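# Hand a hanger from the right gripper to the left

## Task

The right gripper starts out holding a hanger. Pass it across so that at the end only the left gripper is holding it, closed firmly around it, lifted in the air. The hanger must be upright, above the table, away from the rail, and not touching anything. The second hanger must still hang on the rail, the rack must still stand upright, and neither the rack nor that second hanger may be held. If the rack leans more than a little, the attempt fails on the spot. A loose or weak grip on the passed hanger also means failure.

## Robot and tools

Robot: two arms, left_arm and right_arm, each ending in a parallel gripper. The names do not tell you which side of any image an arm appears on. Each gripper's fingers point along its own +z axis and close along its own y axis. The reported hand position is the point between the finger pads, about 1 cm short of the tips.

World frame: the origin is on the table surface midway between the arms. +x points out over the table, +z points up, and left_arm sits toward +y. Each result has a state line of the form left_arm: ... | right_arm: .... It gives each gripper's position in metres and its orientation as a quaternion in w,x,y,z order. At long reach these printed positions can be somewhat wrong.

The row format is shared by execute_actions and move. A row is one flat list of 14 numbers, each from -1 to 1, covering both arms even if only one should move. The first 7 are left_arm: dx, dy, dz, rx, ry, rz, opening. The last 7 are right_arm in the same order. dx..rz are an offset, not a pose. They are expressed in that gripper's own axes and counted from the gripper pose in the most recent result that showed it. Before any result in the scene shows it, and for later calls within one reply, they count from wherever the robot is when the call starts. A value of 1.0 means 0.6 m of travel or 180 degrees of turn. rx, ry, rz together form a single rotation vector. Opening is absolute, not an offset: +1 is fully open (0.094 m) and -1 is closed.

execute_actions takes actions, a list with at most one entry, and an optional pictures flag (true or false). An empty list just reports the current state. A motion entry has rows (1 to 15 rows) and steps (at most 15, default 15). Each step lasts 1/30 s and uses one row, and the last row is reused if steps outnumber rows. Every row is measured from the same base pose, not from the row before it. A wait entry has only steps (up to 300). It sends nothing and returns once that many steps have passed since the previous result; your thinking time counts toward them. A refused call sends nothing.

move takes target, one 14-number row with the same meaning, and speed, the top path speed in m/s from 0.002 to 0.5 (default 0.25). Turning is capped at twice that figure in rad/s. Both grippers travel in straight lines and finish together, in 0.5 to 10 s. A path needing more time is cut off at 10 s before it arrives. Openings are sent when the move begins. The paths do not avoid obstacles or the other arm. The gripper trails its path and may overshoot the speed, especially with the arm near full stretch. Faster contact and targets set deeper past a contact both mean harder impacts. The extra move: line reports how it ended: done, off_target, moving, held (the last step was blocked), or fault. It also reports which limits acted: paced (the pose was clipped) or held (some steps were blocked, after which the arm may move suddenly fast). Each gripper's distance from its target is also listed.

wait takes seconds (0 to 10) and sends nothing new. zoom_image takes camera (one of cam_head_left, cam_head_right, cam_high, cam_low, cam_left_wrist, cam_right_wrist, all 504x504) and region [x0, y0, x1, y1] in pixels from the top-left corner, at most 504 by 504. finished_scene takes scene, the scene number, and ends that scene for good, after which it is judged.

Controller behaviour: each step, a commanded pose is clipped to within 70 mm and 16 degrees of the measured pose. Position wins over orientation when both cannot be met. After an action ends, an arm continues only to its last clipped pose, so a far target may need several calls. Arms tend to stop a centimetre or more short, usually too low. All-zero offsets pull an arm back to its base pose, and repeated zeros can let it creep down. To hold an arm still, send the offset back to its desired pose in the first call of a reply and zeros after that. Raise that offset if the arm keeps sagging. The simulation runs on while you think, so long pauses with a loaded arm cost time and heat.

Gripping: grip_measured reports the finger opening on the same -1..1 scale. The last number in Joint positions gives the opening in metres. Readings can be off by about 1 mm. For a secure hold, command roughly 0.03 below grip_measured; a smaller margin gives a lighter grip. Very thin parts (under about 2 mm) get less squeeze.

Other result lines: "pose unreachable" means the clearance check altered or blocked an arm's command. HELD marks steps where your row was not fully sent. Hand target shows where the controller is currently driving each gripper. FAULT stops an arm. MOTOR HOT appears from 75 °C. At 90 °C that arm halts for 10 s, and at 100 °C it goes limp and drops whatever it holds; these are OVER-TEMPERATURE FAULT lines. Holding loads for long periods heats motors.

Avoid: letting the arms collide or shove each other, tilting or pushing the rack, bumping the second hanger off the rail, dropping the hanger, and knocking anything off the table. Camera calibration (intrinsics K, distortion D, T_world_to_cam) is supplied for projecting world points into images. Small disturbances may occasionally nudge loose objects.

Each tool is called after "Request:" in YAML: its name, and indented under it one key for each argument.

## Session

Request:
execute_actions:
  actions: []

Scene clock: 0.00 s of 4000.00 s.
left_arm: end_effector_position=(+0.4251, +0.2596, +0.4067) grip_measured=+1.000 end_effector_quat_wxyz=(+0.707, +0.033, +0.706, -0.036) | right_arm: end_effector_position=(+0.2902, +0.0237, +0.4007) grip_measured=-0.853 end_effector_quat_wxyz=(+0.546, -0.129, +0.824, +0.081)
Joint positions: left_arm=[-0.011  1.047  1.044  0.004  0.003 -0.003  0.094] | right_arm=[ 1.195  1.888  2.23  -0.912  0.765  0.41   0.007]
Joint velocities: left_arm=[ 0.007 -0.007 -0.012 -0.022  0.022  0.066  0.   ] | right_arm=[-0.012  0.007 -0.017 -0.022  0.022 -0.007  0.   ]
Hand target (left_arm): +0.423, +0.260, +0.411; +0.709, +0.033, +0.704, -0.036
Hand target (right_arm): +0.290, +0.020, +0.410; +0.553, -0.121, +0.820, +0.087
camera_calibration (this result's frames):
cam_right_wrist: T_world_to_cam=[[0.297882, -0.941576, 0.157166, -0.135938], [-0.714921, -0.329146, -0.616887, 0.506335], [0.632577, 0.0713982, -0.7712, 0.238585], [0, 0, 0, 1]] pos_world=[0.25156, 0.0216277, 0.517714]

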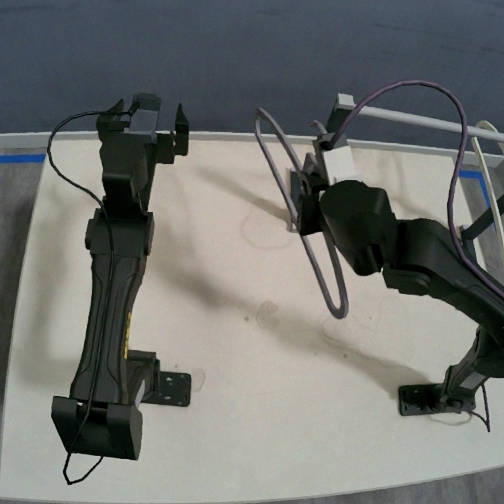

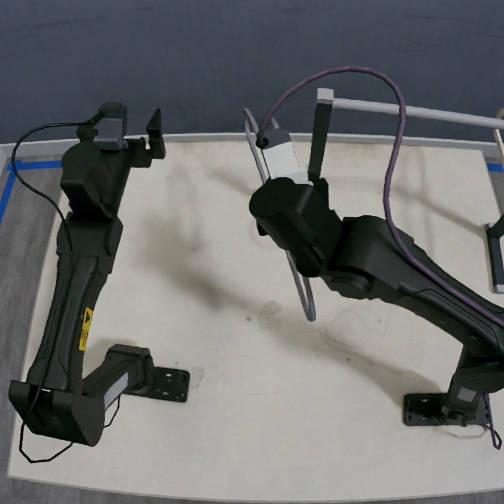

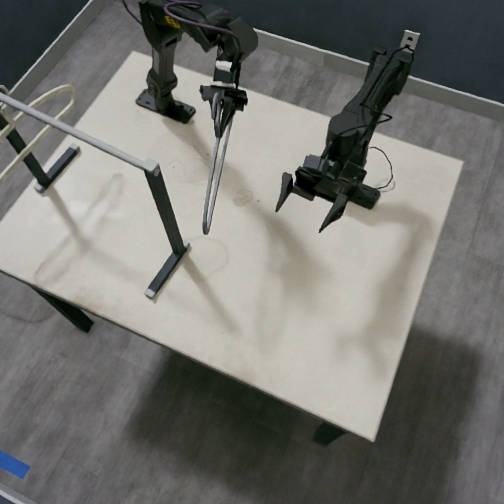

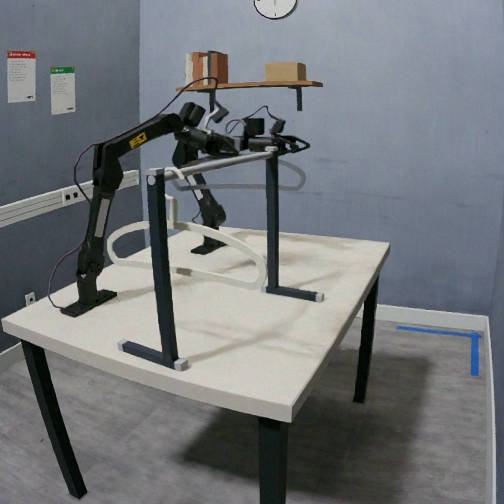

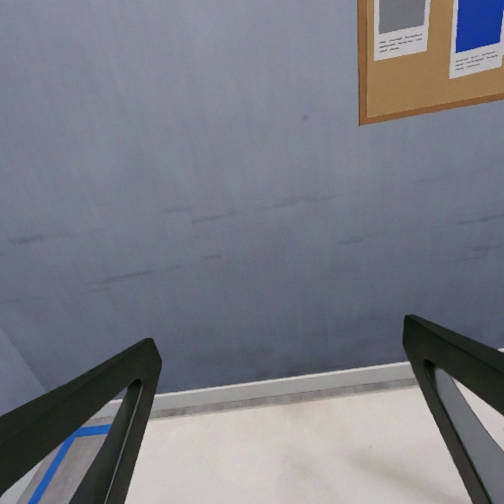

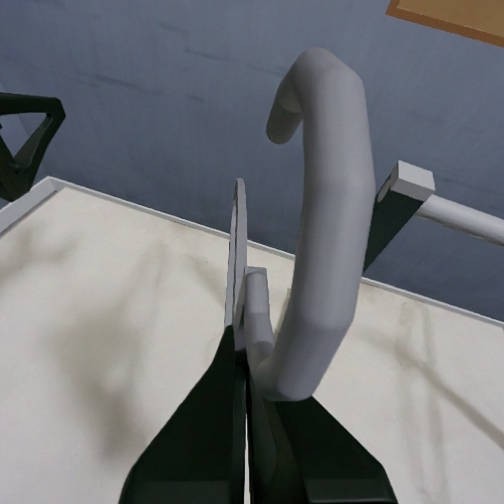

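Request:
move:
  target: [0.035,-0.321,-0.116,0.273,0.314,-0.475,0.1,-0.014,0,-0.006,0,-0.006,0,-0.9]
  speed: 0.4

Scene clock: 6.57 s of 4000.00 s.
left_arm: end_effector_position=(+0.3386, +0.0782, +0.3907) grip_measured=+0.101 end_effector_quat_wxyz=(+0.066, -0.162, +0.688, -0.705) | right_arm: end_effector_position=(+0.2898, +0.0229, +0.3991) grip_measured=-0.863 end_effector_quat_wxyz=(+0.545, -0.136, +0.824, +0.075)
Joint positions: left_arm=[-0.121  1.184  1.052  0.136  1.043 -1.711  0.052] | right_arm=[ 1.195  1.888  2.23  -0.922  0.764  0.399  0.006]
Joint velocities: left_arm=[-0.002  0.002 -0.017 -0.007 -0.007 -0.081  0.   ] | right_arm=[-0.022  0.002 -0.012  0.037  0.066 -0.051  0.   ]
Hand target (left_arm): +0.337, +0.075, +0.386; +0.057, -0.157, +0.689, -0.705
Hand target (right_arm): +0.290, +0.023, +0.410; +0.554, -0.128, +0.818, +0.082
Off the commanded pose (left_arm): 0.006 m, 1 deg.
Off the commanded pose (right_arm): 0.011 m, 2 deg.
After step 90, 0.17 s passed at rest.
move: off_target (right_arm)
camera_calibration (this result's frames):
cam_left_wrist: T_world_to_cam=[[-0.0064877, -0.0806969, 0.996718, -0.376219], [-0.994351, 0.106124, 0.00211981, 0.362426], [-0.105947, -0.991073, -0.0809295, 0.237108], [0, 0, 0, 1]] pos_world=[0.383059, 0.16617, 0.393405]
cam_right_wrist: T_world_to_cam=[[0.302616, -0.937219, 0.173331, -0.144225], [-0.714014, -0.343386, -0.610139, 0.50214], [0.631353, 0.0608771, -0.773102, 0.23907], [0, 0, 0, 1]] pos_world=[0.251242, 0.0227033, 0.5162]

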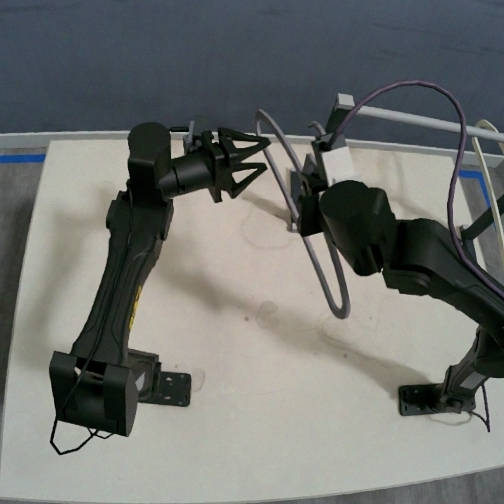

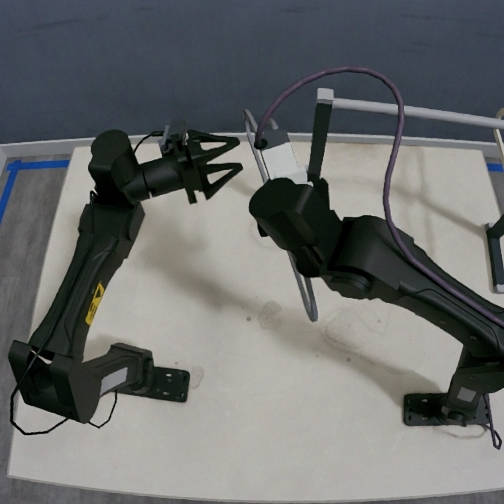

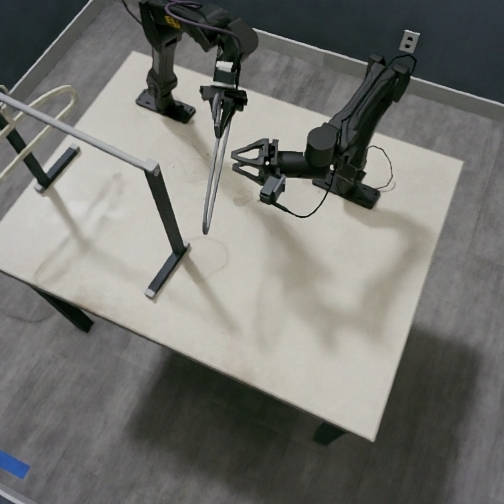

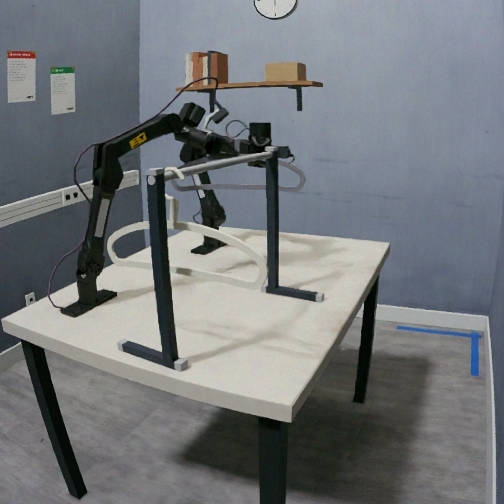

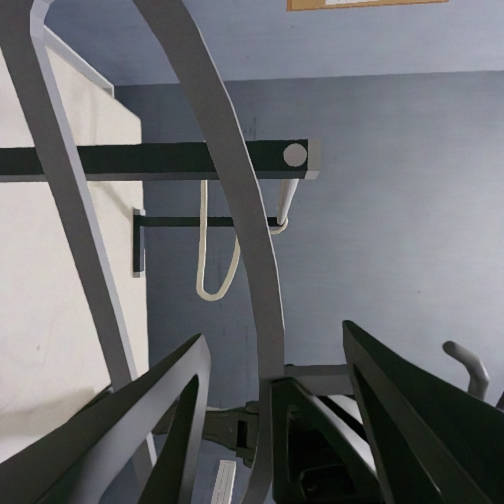

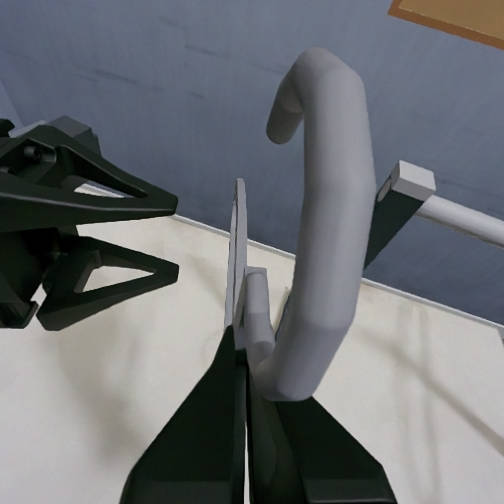

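Request:
move:
  target: [0,0.016,0.096,0,0,-0.005,0.1,-0.01,0,-0.004,0,-0.005,0,-0.9]
  speed: 0.1

Scene clock: 9.90 s of 4000.00 s.
left_arm: end_effector_position=(+0.3520, +0.0264, +0.3721) grip_measured=+0.101 end_effector_quat_wxyz=(+0.051, -0.174, +0.691, -0.700) | right_arm: end_effector_position=(+0.2894, +0.0220, +0.3976) grip_measured=-0.863 end_effector_quat_wxyz=(+0.543, -0.141, +0.825, +0.070)
Joint positions: left_arm=[-0.298  1.293  1.068  0.201  0.872 -1.727  0.052] | right_arm=[ 1.195  1.888  2.23  -0.931  0.764  0.391  0.006]
Joint velocities: left_arm=[-0.007 -0.002  0.012  0.007 -0.081 -0.022 -0.001] | right_arm=[-0.012  0.007  0.007 -0.007  0.037 -0.037  0.   ]
Hand target (left_arm): +0.356, +0.024, +0.381; +0.060, -0.167, +0.686, -0.705
Hand target (right_arm): +0.290, +0.023, +0.406; +0.551, -0.135, +0.820, +0.076
Off the commanded pose (left_arm): 0.010 m, 2 deg.
Off the commanded pose (right_arm): 0.008 m, 2 deg.
move: done
camera_calibration (this result's frames):
cam_left_wrist: T_world_to_cam=[[0.0327284, -0.0848883, 0.995853, -0.375171], [-0.992859, 0.111606, 0.0421434, 0.365698], [-0.11472, -0.99012, -0.0806294, 0.188571], [0, 0, 0, 1]] pos_world=[0.396998, 0.114047, 0.373407]
cam_right_wrist: T_world_to_cam=[[0.305879, -0.933473, 0.187258, -0.151265], [-0.713838, -0.355005, -0.603661, 0.498234], [0.629979, 0.0509756, -0.774937, 0.239554], [0, 0, 0, 1]] pos_world=[0.251013, 0.0234625, 0.51473]

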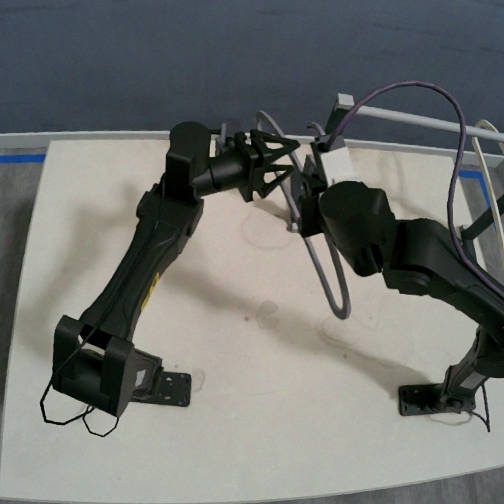

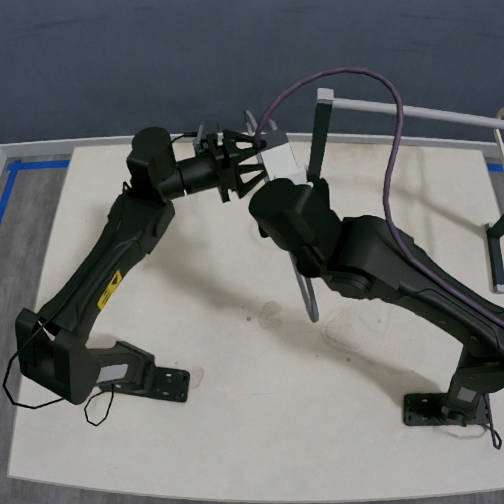

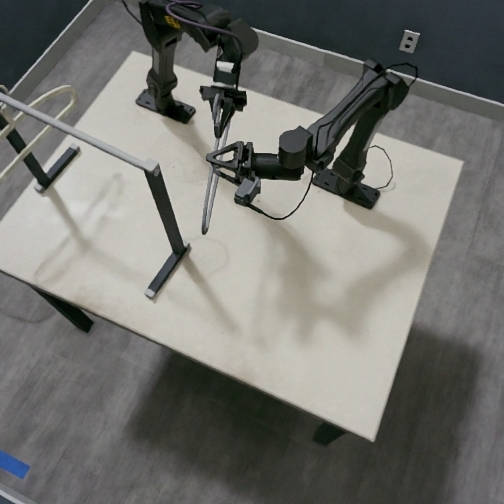

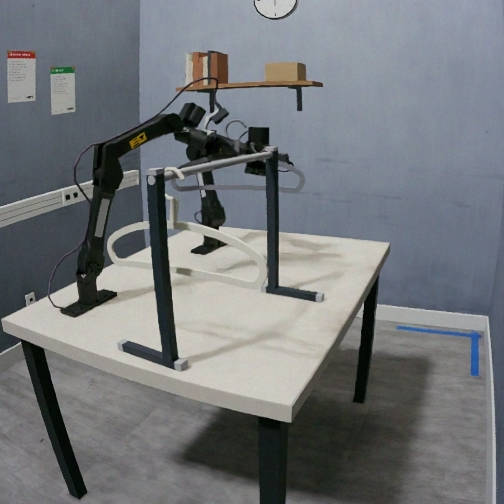

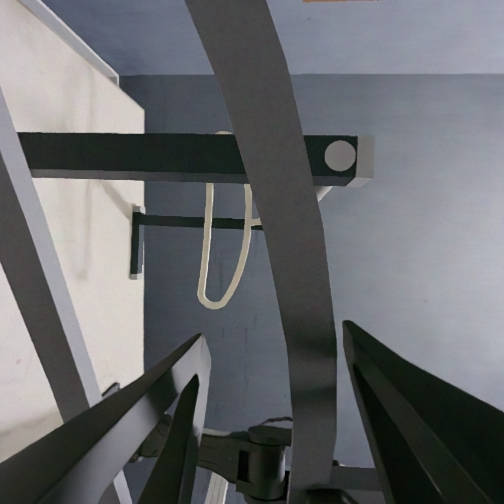

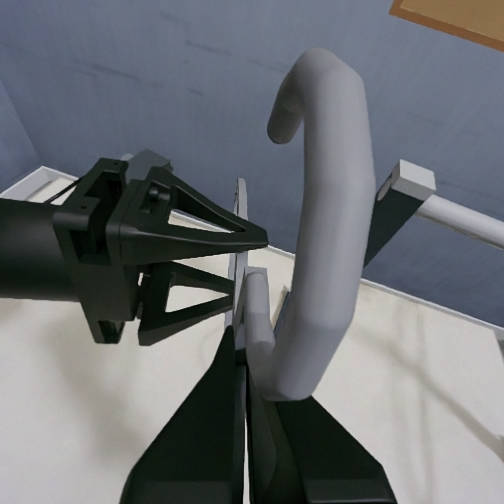

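Need to rise ~1.2 cm.

Request:
move:
  target: [0.004,-0.034,0.008,0,0,0.012,0.1,-0.01,0,-0.004,0,-0.008,0.004,-0.9]
  speed: 0.05

Scene clock: 15.17 s of 4000.00 s.
left_arm: end_effector_position=(+0.3505, +0.0256, +0.3930) grip_measured=+0.101 end_effector_quat_wxyz=(+0.064, -0.159, +0.690, -0.703) | right_arm: end_effector_position=(+0.2895, +0.0224, +0.3981) grip_measured=-0.863 end_effector_quat_wxyz=(+0.543, -0.141, +0.824, +0.071)
Joint positions: left_arm=[-0.301  1.293  1.138  0.15   0.87  -1.702  0.052] | right_arm=[ 1.195  1.888  2.23  -0.928  0.763  0.39   0.006]
Joint velocities: left_arm=[-0.002 -0.012  0.002 -0.007 -0.081 -0.007  0.   ] | right_arm=[ 0.007  0.007 -0.002 -0.022  0.022 -0.037 -0.001]
Hand target (left_arm): +0.355, +0.022, +0.392; +0.064, -0.160, +0.694, -0.699
Hand target (right_arm): +0.289, +0.022, +0.404; +0.552, -0.135, +0.819, +0.075
Off the commanded pose (left_arm): 0.006 m, 1 deg.
Off the commanded pose (right_arm): 0.006 m, 2 deg.
After step 90, 1.37 s passed at rest.
move: done
camera_calibration (this result's frames):
cam_left_wrist: T_world_to_cam=[[-0.00786341, -0.0861084, 0.996255, -0.381898], [-0.993513, 0.113703, 0.00198584, 0.379389], [-0.113448, -0.989776, -0.0864438, 0.191175], [0, 0, 0, 1]] pos_world=[0.395613, 0.113198, 0.39624]
cam_right_wrist: T_world_to_cam=[[0.306597, -0.933368, 0.18661, -0.151001], [-0.712513, -0.355048, -0.6052, 0.49896], [0.631129, 0.0525901, -0.773893, 0.239055], [0, 0, 0, 1]] pos_world=[0.250937, 0.0236438, 0.515151]

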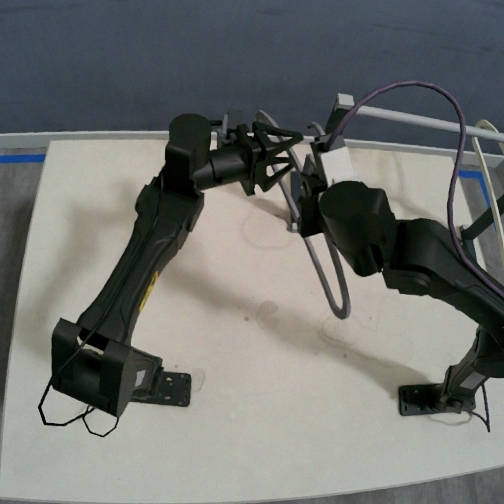

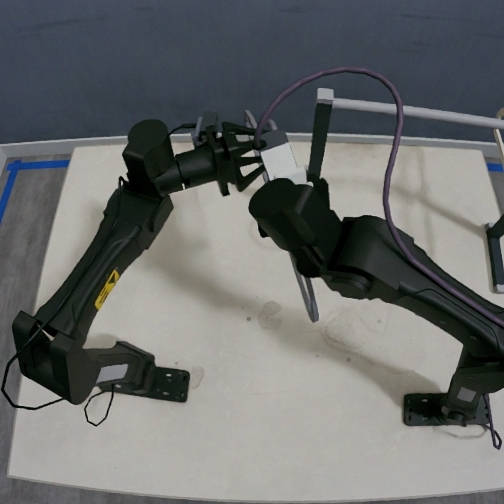

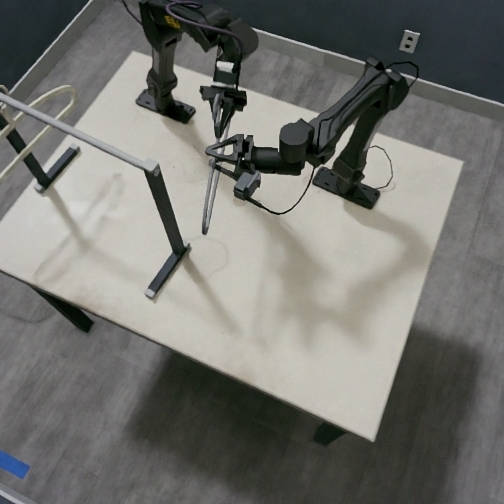

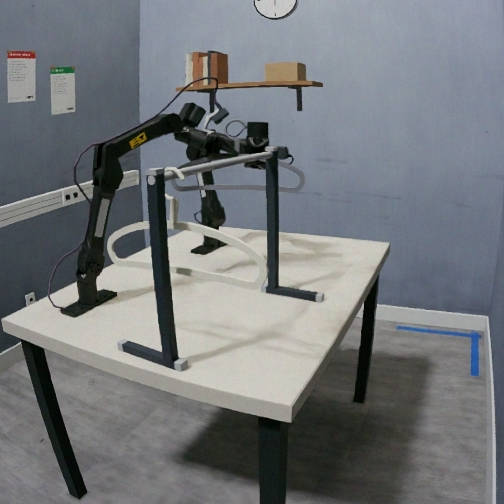

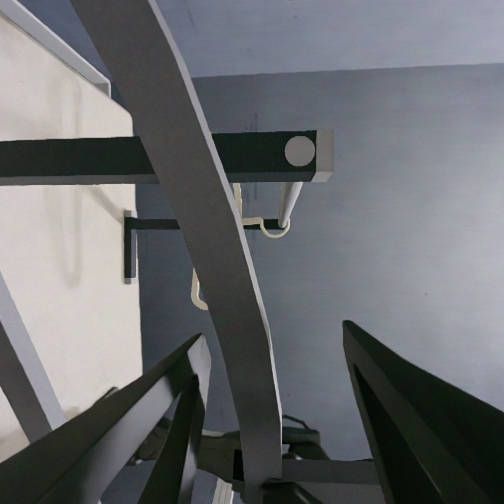

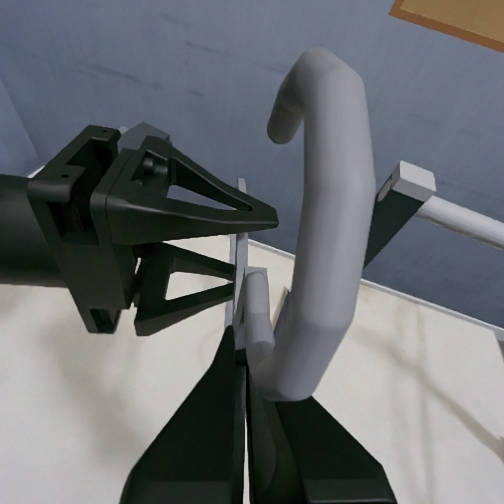

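Want z≈0.384.

Request:
execute_actions:
  actions:
    - {"rows":[[-0.005,0.017,0.008,0,0,-0.005,0.1,-0.01,0,-0.004,0,-0.008,0,-0.9]],"steps":15}
  pictures: false

Scene clock: 17.60 s of 4000.00 s.
left_arm: end_effector_position=(+0.3508, +0.0255, +0.3898) grip_measured=+0.101 end_effector_quat_wxyz=(+0.061, -0.161, +0.688, -0.705) | right_arm: end_effector_position=(+0.2896, +0.0227, +0.3986) grip_measured=-0.863 end_effector_quat_wxyz=(+0.545, -0.146, +0.823, +0.068)
Joint positions: left_arm=[-0.301  1.293  1.118  0.179  0.87  -1.717  0.052] | right_arm=[ 1.195  1.888  2.23  -0.925  0.763  0.375  0.006]
Joint velocities: left_arm=[-0.007 -0.017  0.012  0.051 -0.037  0.037 -0.001] | right_arm=[-0.012  0.002  0.012 -0.007 -0.051 -0.037 -0.   ]
Hand target (left_arm): +0.353, +0.022, +0.382; +0.058, -0.164, +0.689, -0.703
Hand target (right_arm): +0.290, +0.023, +0.405; +0.554, -0.140, +0.818, +0.072
Off the commanded pose (left_arm): 0.009 m, 1 deg.
Off the commanded pose (right_arm): 0.006 m, 1 deg.
Steps of this call (steps 1 to 58: nothing new was sent; steps 59 to 73: all 15 steps of this action). Readings (end_effector_position):
59: left_arm (+0.3505, +0.0256, +0.3926) | right_arm (+0.2895, +0.0224, +0.3982)
60: left_arm (+0.3506, +0.0256, +0.3921) | right_arm (+0.2895, +0.0224, +0.3982)
62: left_arm (+0.3507, +0.0255, +0.3899) | right_arm (+0.2895, +0.0225, +0.3984)
66: left_arm (+0.3508, +0.0255, +0.3884) | right_arm (+0.2896, +0.0226, +0.3985)
73: the state above

Request:
execute_actions:
  actions:
    - {"rows":[[0,0.018,0.012,0,0,0,-0.3,-0.005,0,-0.002,0,0,0.01,-0.9]],"steps":15}

Scene clock: 19.40 s of 4000.00 s.
left_arm: end_effector_position=(+0.3485, +0.0209, +0.3857) grip_measured=-0.298 end_effector_quat_wxyz=(+0.062, -0.157, +0.687, -0.707) | right_arm: end_effector_position=(+0.2884, +0.0207, +0.3948) grip_measured=-0.863 end_effector_quat_wxyz=(+0.538, -0.143, +0.828, +0.067)
Joint positions: left_arm=[-0.318  1.293  1.097  0.208  0.859 -1.717  0.033] | right_arm=[ 1.195  1.888  2.23  -0.947  0.762  0.399  0.006]
Joint velocities: left_arm=[-0.012  0.007 -0.007  0.022 -0.007 -0.007  0.   ] | right_arm=[-0.002  0.007  0.017  0.037  0.007 -0.051  0.001]
Hand target (left_arm): +0.352, +0.018, +0.379; +0.062, -0.161, +0.688, -0.705
Hand target (right_arm): +0.290, +0.023, +0.402; +0.544, -0.134, +0.825, +0.077
Off the commanded pose (left_arm): 0.008 m, 1 deg.
Off the commanded pose (right_arm): 0.008 m, 2 deg.
Steps of this call (steps 1 to 39: nothing new was sent; steps 40 to 54: all 15 steps of this action). Readings (end_effector_position):
40: left_arm (+0.3508, +0.0250, +0.3899) | right_arm (+0.2896, +0.0226, +0.3984)
41: left_arm (+0.3502, +0.0240, +0.3893) | right_arm (+0.2894, +0.0223, +0.3978)
43: left_arm (+0.3486, +0.0217, +0.3865) | right_arm (+0.2890, +0.0217, +0.3967)
47: left_arm (+0.3481, +0.0208, +0.3844) | right_arm (+0.2887, +0.0210, +0.3955)
54: the state above
camera_calibration (this result's frames):
cam_left_wrist: T_world_to_cam=[[-0.00926205, -0.0746688, 0.997165, -0.375186], [-0.992888, 0.119051, -0.000307693, 0.378508], [-0.11869, -0.990077, -0.0752404, 0.183141], [0, 0, 0, 1]] pos_world=[0.394078, 0.108247, 0.388018]
cam_right_wrist: T_world_to_cam=[[0.306747, -0.932253, 0.191862, -0.153801], [-0.720055, -0.359124, -0.593759, 0.493341], [0.622436, 0.0439826, -0.781434, 0.242872], [0, 0, 0, 1]] pos_world=[0.251239, 0.0231077, 0.512223]

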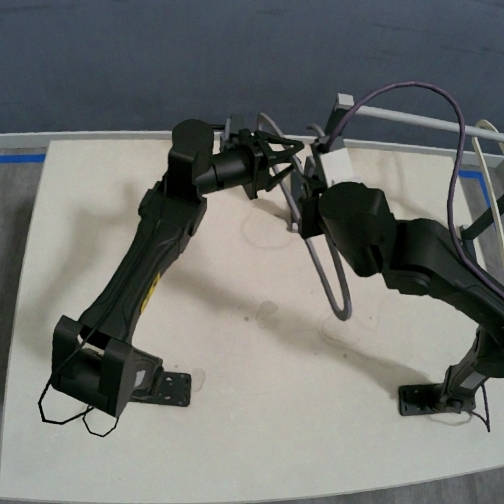

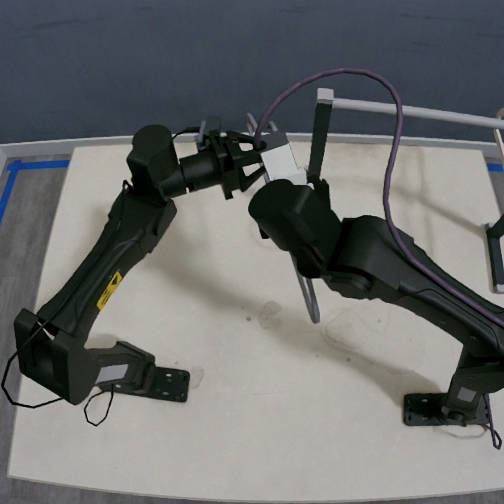

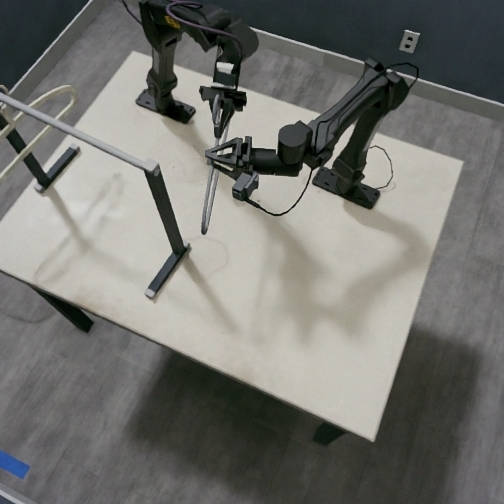

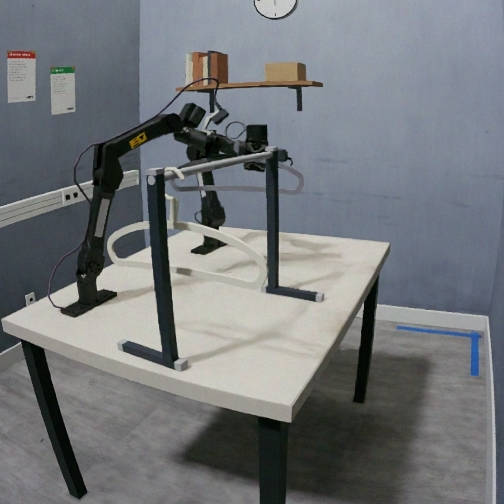

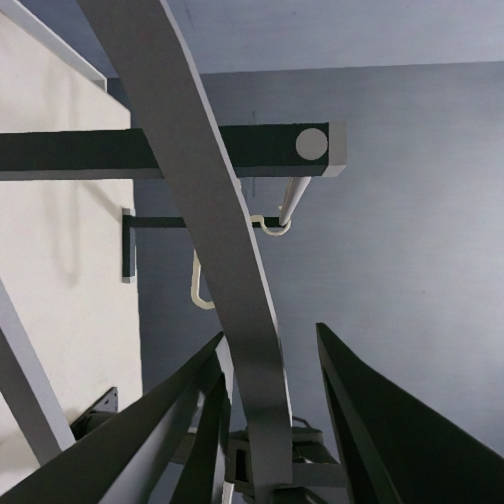

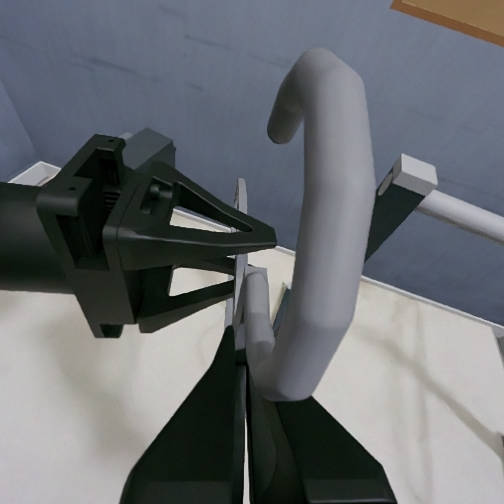

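Request:
execute_actions:
  actions:
    - {"rows":[[0,0.006,0,0,0,0,-0.3,-0.014,0,-0.003,0,-0.014,0.004,-0.9]],"steps":15}

Scene clock: 22.00 s of 4000.00 s.
left_arm: end_effector_position=(+0.3486, +0.0209, +0.3862) grip_measured=-0.298 end_effector_quat_wxyz=(+0.062, -0.156, +0.686, -0.708) | right_arm: end_effector_position=(+0.2907, +0.0255, +0.3901) grip_measured=-0.863 end_effector_quat_wxyz=(+0.542, -0.147, +0.825, +0.066)
Joint positions: left_arm=[-0.318  1.293  1.097  0.211  0.858 -1.718  0.033] | right_arm=[ 1.195  1.888  2.199 -0.905  0.762  0.38   0.006]
Joint velocities: left_arm=[ 0.007 -0.012 -0.002  0.007  0.007  0.022 -0.001] | right_arm=[ 0.022 -0.022 -0.007  0.022 -0.007  0.007 -0.001]
Hand target (left_arm): +0.348, +0.021, +0.382; +0.061, -0.157, +0.687, -0.707
Hand target (right_arm): +0.290, +0.021, +0.403; +0.555, -0.136, +0.817, +0.073
Off the commanded pose (left_arm): 0.004 m, 0 deg.
Off the commanded pose (right_arm): 0.014 m, 2 deg.
Steps of this call (steps 1 to 63: nothing new was sent; steps 64 to 78: all 15 steps of this action). Readings (end_effector_position):
64: left_arm (+0.3486, +0.0209, +0.3860) | right_arm (+0.2887, +0.0212, +0.3940)
65: left_arm (+0.3486, +0.0209, +0.3860) | right_arm (+0.2891, +0.0221, +0.3936)
67: left_arm (+0.3486, +0.0209, +0.3860) | right_arm (+0.2897, +0.0236, +0.3912)
71: left_arm (+0.3486, +0.0209, +0.3860) | right_arm (+0.2903, +0.0246, +0.3887)
78: the state above
camera_calibration (this result's frames):
cam_left_wrist: T_world_to_cam=[[-0.0109412, -0.0736599, 0.997223, -0.375067], [-0.992976, 0.118295, -0.00215673, 0.379387], [-0.117808, -0.990243, -0.0744368, 0.182617], [0, 0, 0, 1]] pos_world=[0.394132, 0.108328, 0.388438]
cam_right_wrist: T_world_to_cam=[[0.311173, -0.929021, 0.20023, -0.153681], [-0.711661, -0.367423, -0.598781, 0.493714], [0.629849, 0.0438287, -0.77548, 0.23314], [0, 0, 0, 1]] pos_world=[0.252336, 0.0284108, 0.507194]

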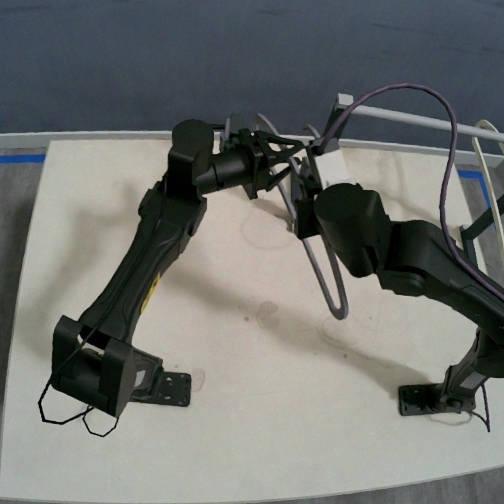

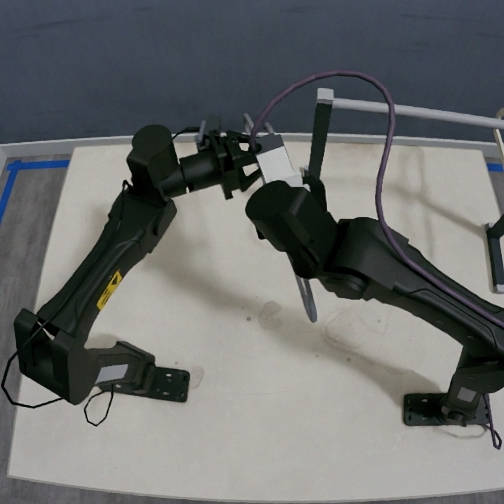

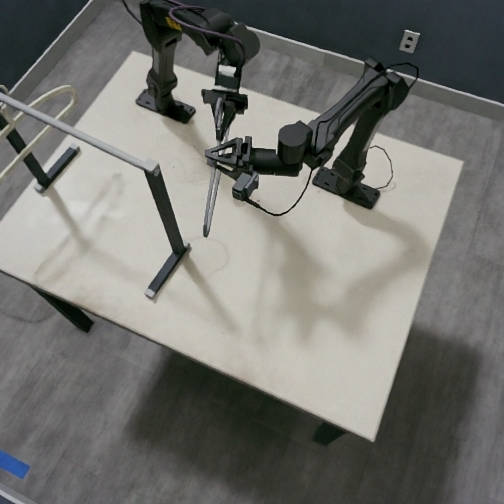

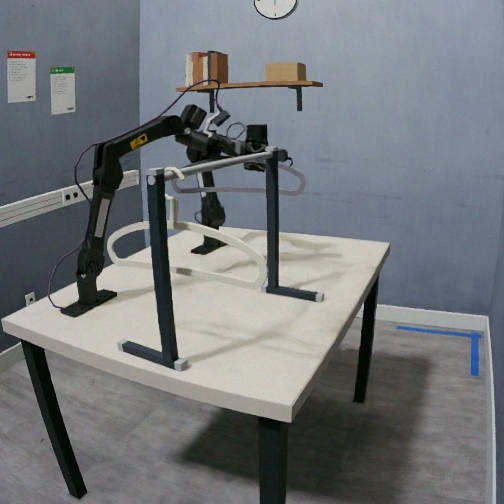

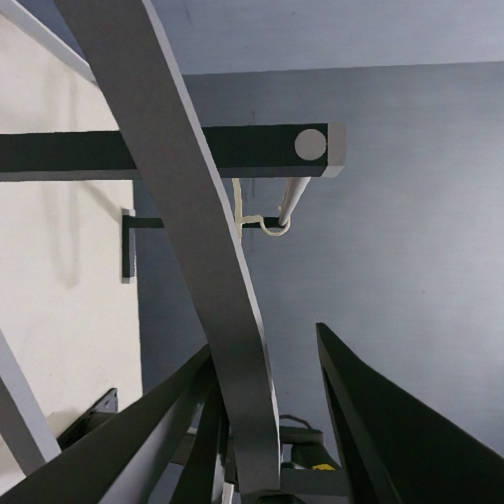

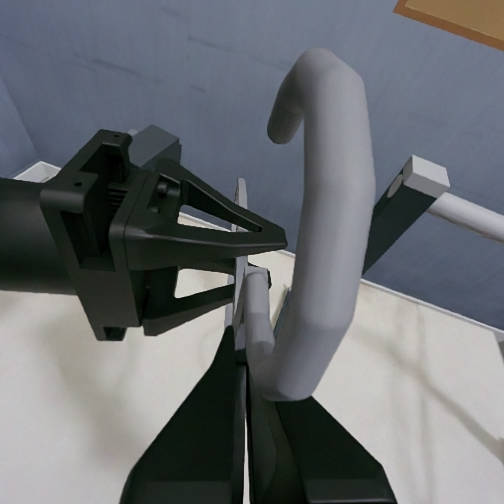

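Request:
execute_actions:
  actions:
    - {"rows":[[0,0.022,-0.008,0,0,0,-0.3,-0.008,0,-0.004,0,-0.006,0.003,-0.9]],"steps":15}

Scene clock: 23.73 s of 4000.00 s.
left_arm: end_effector_position=(+0.3483, +0.0210, +0.3694) grip_measured=-0.298 end_effector_quat_wxyz=(+0.057, -0.162, +0.689, -0.704) | right_arm: end_effector_position=(+0.2905, +0.0254, +0.3895) grip_measured=-0.863 end_effector_quat_wxyz=(+0.541, -0.149, +0.825, +0.065)
Joint positions: left_arm=[-0.318  1.291  1.043  0.243  0.859 -1.718  0.033] | right_arm=[ 1.195  1.888  2.199 -0.908  0.761  0.379  0.006]
Joint velocities: left_arm=[-0.002  0.007  0.002  0.037 -0.081 -0.007  0.001] | right_arm=[-0.012  0.002 -0.002 -0.051  0.051 -0.037  0.   ]
Hand target (left_arm): +0.345, +0.025, +0.373; +0.062, -0.156, +0.686, -0.707
Hand target (right_arm): +0.290, +0.026, +0.395; +0.549, -0.143, +0.821, +0.069
Off the commanded pose (left_arm): 0.006 m, 1 deg.
Off the commanded pose (right_arm): 0.006 m, 1 deg.
Steps of this call (steps 1 to 37: nothing new was sent; steps 38 to 52: all 15 steps of this action). Readings (end_effector_position):
38: left_arm (+0.3487, +0.0209, +0.3849) | right_arm (+0.2908, +0.0257, +0.3904)
39: left_arm (+0.3483, +0.0211, +0.3826) | right_arm (+0.2908, +0.0257, +0.3904)
41: left_arm (+0.3484, +0.0210, +0.3739) | right_arm (+0.2908, +0.0257, +0.3904)
45: left_arm (+0.3482, +0.0210, +0.3686) | right_arm (+0.2905, +0.0254, +0.3895)
52: the state above
camera_calibration (this result's frames):
cam_left_wrist: T_world_to_cam=[[0.00685666, -0.0812315, 0.996672, -0.364188], [-0.992757, 0.118998, 0.0165284, 0.372006], [-0.119945, -0.989566, -0.0798272, 0.1841], [0, 0, 0, 1]] pos_world=[0.39389, 0.108327, 0.371523]
cam_right_wrist: T_world_to_cam=[[0.31279, -0.927868, 0.203034, -0.155221], [-0.712047, -0.370538, -0.596399, 0.492414], [0.628611, 0.0419779, -0.776586, 0.233674], [0, 0, 0, 1]] pos_world=[0.252283, 0.0286242, 0.506658]

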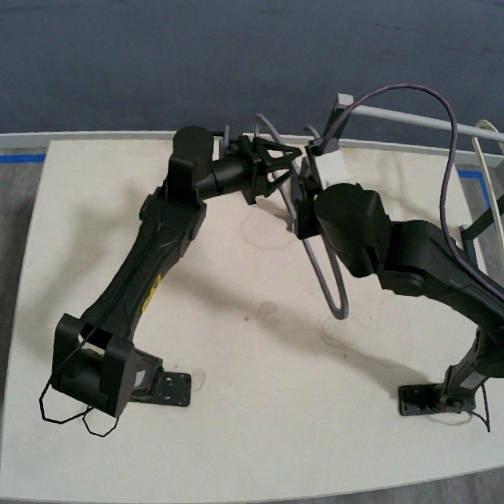

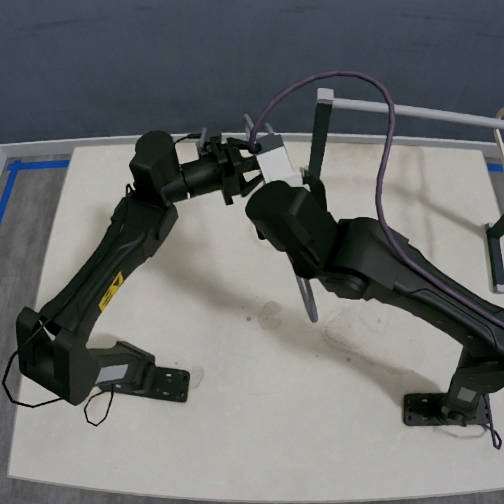

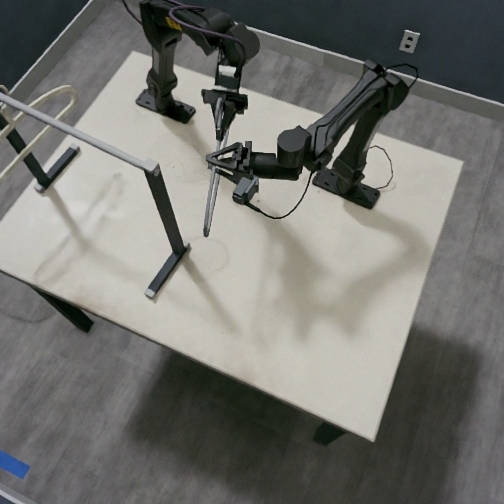

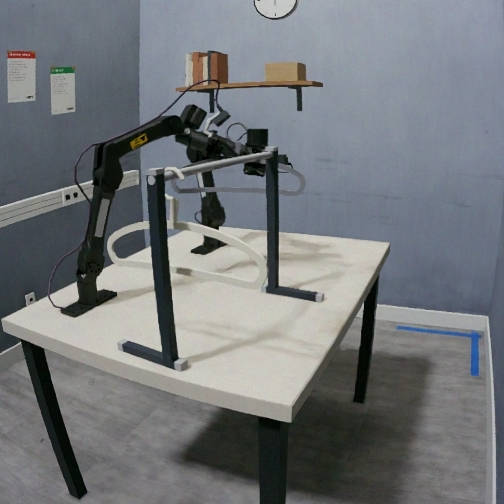

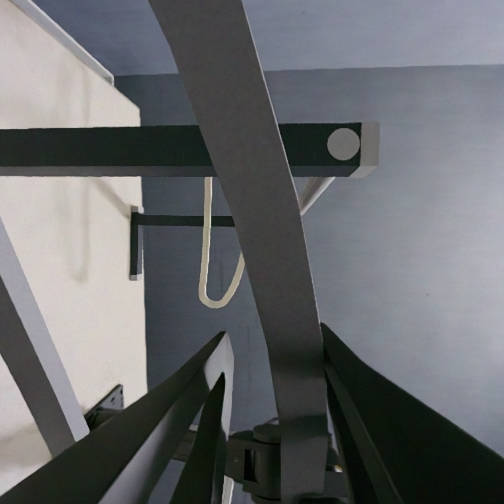

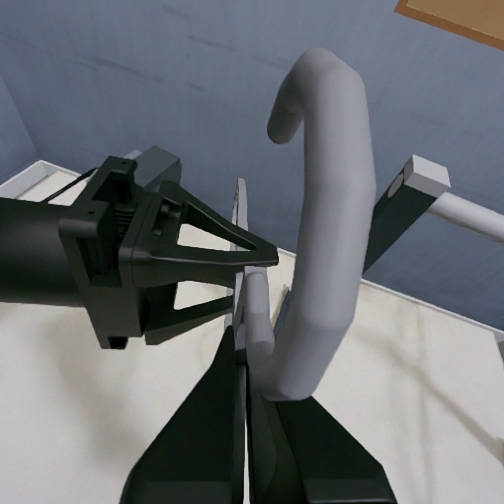

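Request:
execute_actions:
  actions:
    - {"rows":[[0,-0.013,0,0,0,0,-0.3,-0.008,0,-0.004,0,-0.006,0.003,-0.9]],"steps":12}
  pictures: false

Scene clock: 25.67 s of 4000.00 s.
left_arm: end_effector_position=(+0.3482, +0.0210, +0.3686) grip_measured=-0.298 end_effector_quat_wxyz=(+0.055, -0.164, +0.690, -0.703) | right_arm: end_effector_position=(+0.2905, +0.0254, +0.3895) grip_measured=-0.863 end_effector_quat_wxyz=(+0.541, -0.149, +0.825, +0.065)
Joint positions: left_arm=[-0.318  1.291  1.043  0.238  0.859 -1.719  0.033] | right_arm=[ 1.195  1.888  2.199 -0.908  0.761  0.379  0.006]
Joint velocities: left_arm=[-0.002  0.002  0.002  0.037 -0.007  0.037  0.001] | right_arm=[-0.007  0.012  0.002  0.037  0.007 -0.022  0.   ]
Hand target (left_arm): +0.349, +0.021, +0.377; +0.057, -0.162, +0.689, -0.704
Hand target (right_arm): +0.290, +0.025, +0.395; +0.548, -0.144, +0.821, +0.069
Off the commanded pose (left_arm): 0.009 m, 0 deg.
Off the commanded pose (right_arm): 0.005 m, 1 deg.
Steps of this call (steps 1 to 46: nothing new was sent; steps 47 to 58: all 12 steps of this action). Readings (end_effector_position):
47: left_arm (+0.3483, +0.0210, +0.3693) | right_arm (+0.2905, +0.0254, +0.3895)
48: left_arm (+0.3483, +0.0210, +0.3691) | right_arm (+0.2905, +0.0254, +0.3895)
50: left_arm (+0.3482, +0.0210, +0.3688) | right_arm (+0.2905, +0.0254, +0.3895)
54: left_arm (+0.3482, +0.0210, +0.3686) | right_arm (+0.2905, +0.0254, +0.3895)
58: the state above

Request:
execute_actions:
  actions:
    - {"rows":[[0,-0.023,0,0,0,0,-0.3,-0.008,0,-0.004,0,-0.006,0.003,-0.9]],"steps":12}
  pictures: false

Scene clock: 27.70 s of 4000.00 s.
left_arm: end_effector_position=(+0.3482, +0.0210, +0.3786) grip_measured=-0.298 end_effector_quat_wxyz=(+0.057, -0.162, +0.689, -0.704) | right_arm: end_effector_position=(+0.2905, +0.0254, +0.3895) grip_measured=-0.863 end_effector_quat_wxyz=(+0.541, -0.149, +0.825, +0.065)
Joint positions: left_arm=[-0.318  1.291  1.077  0.212  0.859 -1.72   0.033] | right_arm=[ 1.195  1.888  2.199 -0.908  0.761  0.379  0.006]
Joint velocities: left_arm=[-0.002  0.007 -0.007 -0.037  0.022  0.037  0.001] | right_arm=[-0.002  0.002  0.007 -0.022 -0.022  0.007 -0.001]
Hand target (left_arm): +0.350, +0.022, +0.382; +0.055, -0.164, +0.690, -0.703
Hand target (right_arm): +0.290, +0.025, +0.395; +0.548, -0.144, +0.821, +0.069
Off the commanded pose (left_arm): 0.004 m, 0 deg.
Off the commanded pose (right_arm): 0.005 m, 1 deg.
Steps of this call (steps 1 to 49: nothing new was sent; steps 50 to 61: all 12 steps of this action). Readings (end_effector_position):
50: left_arm (+0.3482, +0.0210, +0.3693) | right_arm (+0.2905, +0.0254, +0.3895)
51: left_arm (+0.3482, +0.0210, +0.3708) | right_arm (+0.2905, +0.0254, +0.3895)
53: left_arm (+0.3482, +0.0210, +0.3757) | right_arm (+0.2905, +0.0254, +0.3895)
57: left_arm (+0.3482, +0.0210, +0.3798) | right_arm (+0.2905, +0.0254, +0.3895)
61: the state above

Request:
move:
  target: [0,0,0,0,0,0,-0.77,-0.008,0,-0.004,0,-0.006,0.003,-0.9]

Scene clock: 30.63 s of 4000.00 s.
left_arm: end_effector_position=(+0.3480, +0.0210, +0.3777) grip_measured=-0.737 end_effector_quat_wxyz=(+0.057, -0.161, +0.690, -0.703) | right_arm: end_effector_position=(+0.2904, +0.0256, +0.3895) grip_measured=-0.863 end_effector_quat_wxyz=(+0.540, -0.149, +0.825, +0.065)
Joint positions: left_arm=[-0.318  1.291  1.077  0.207  0.859 -1.714  0.012] | right_arm=[ 1.195  1.888  2.199 -0.908  0.76   0.379  0.006]
Joint velocities: left_arm=[ 0.002  0.002  0.002 -0.095 -0.007 -0.051 -0.001] | right_arm=[-0.002  0.022 -0.012 -0.051 -0.11  -0.022  0.   ]
Hand target (left_arm): +0.348, +0.021, +0.379; +0.057, -0.162, +0.689, -0.704
Hand target (right_arm): +0.290, +0.026, +0.395; +0.548, -0.144, +0.821, +0.069
Off the commanded pose (left_arm): 0.001 m, 0 deg.
Off the commanded pose (right_arm): 0.005 m, 1 deg.
move: done
camera_calibration (this result's frames):
cam_left_wrist: T_world_to_cam=[[0.00457513, -0.0829881, 0.99654, -0.371557], [-0.992699, 0.119743, 0.0145292, 0.372386], [-0.120535, -0.98933, -0.0818343, 0.185685], [0, 0, 0, 1]] pos_world=[0.393749, 0.108278, 0.380057]
cam_right_wrist: T_world_to_cam=[[0.313787, -0.927625, 0.202608, -0.155153], [-0.712046, -0.371056, -0.596077, 0.492254], [0.628114, 0.0427752, -0.776945, 0.233925], [0, 0, 0, 1]] pos_world=[0.252261, 0.0287238, 0.506603]

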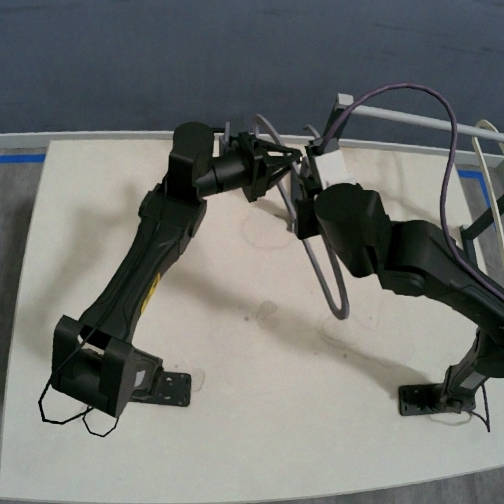

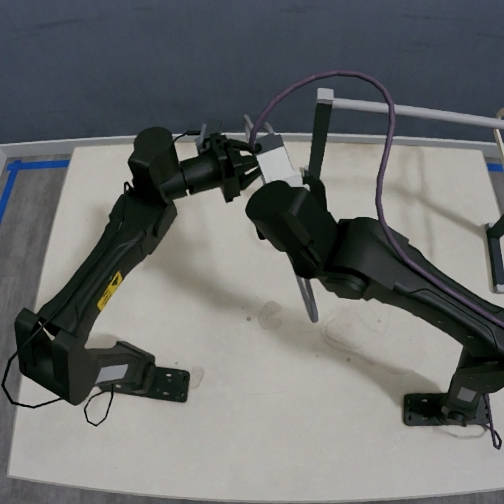

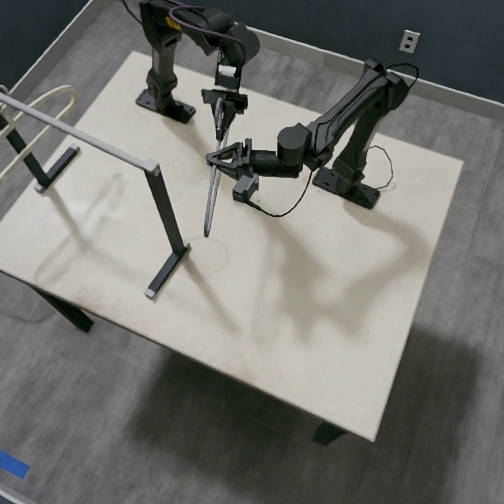

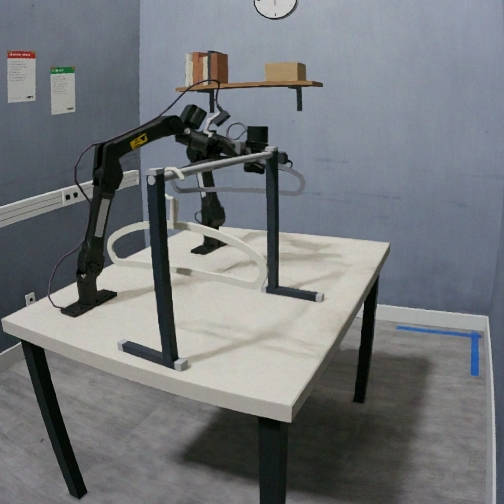

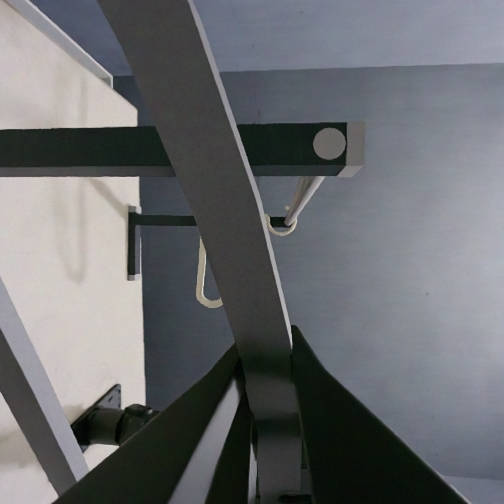

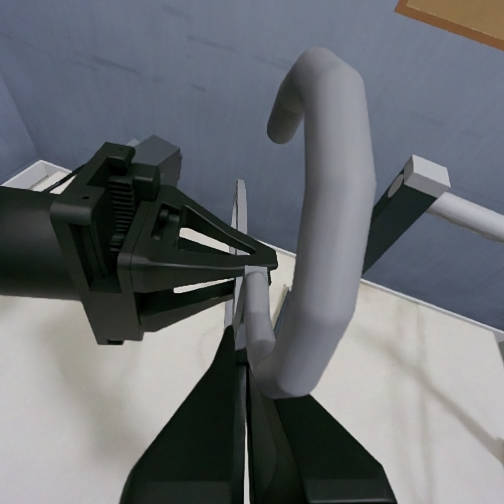

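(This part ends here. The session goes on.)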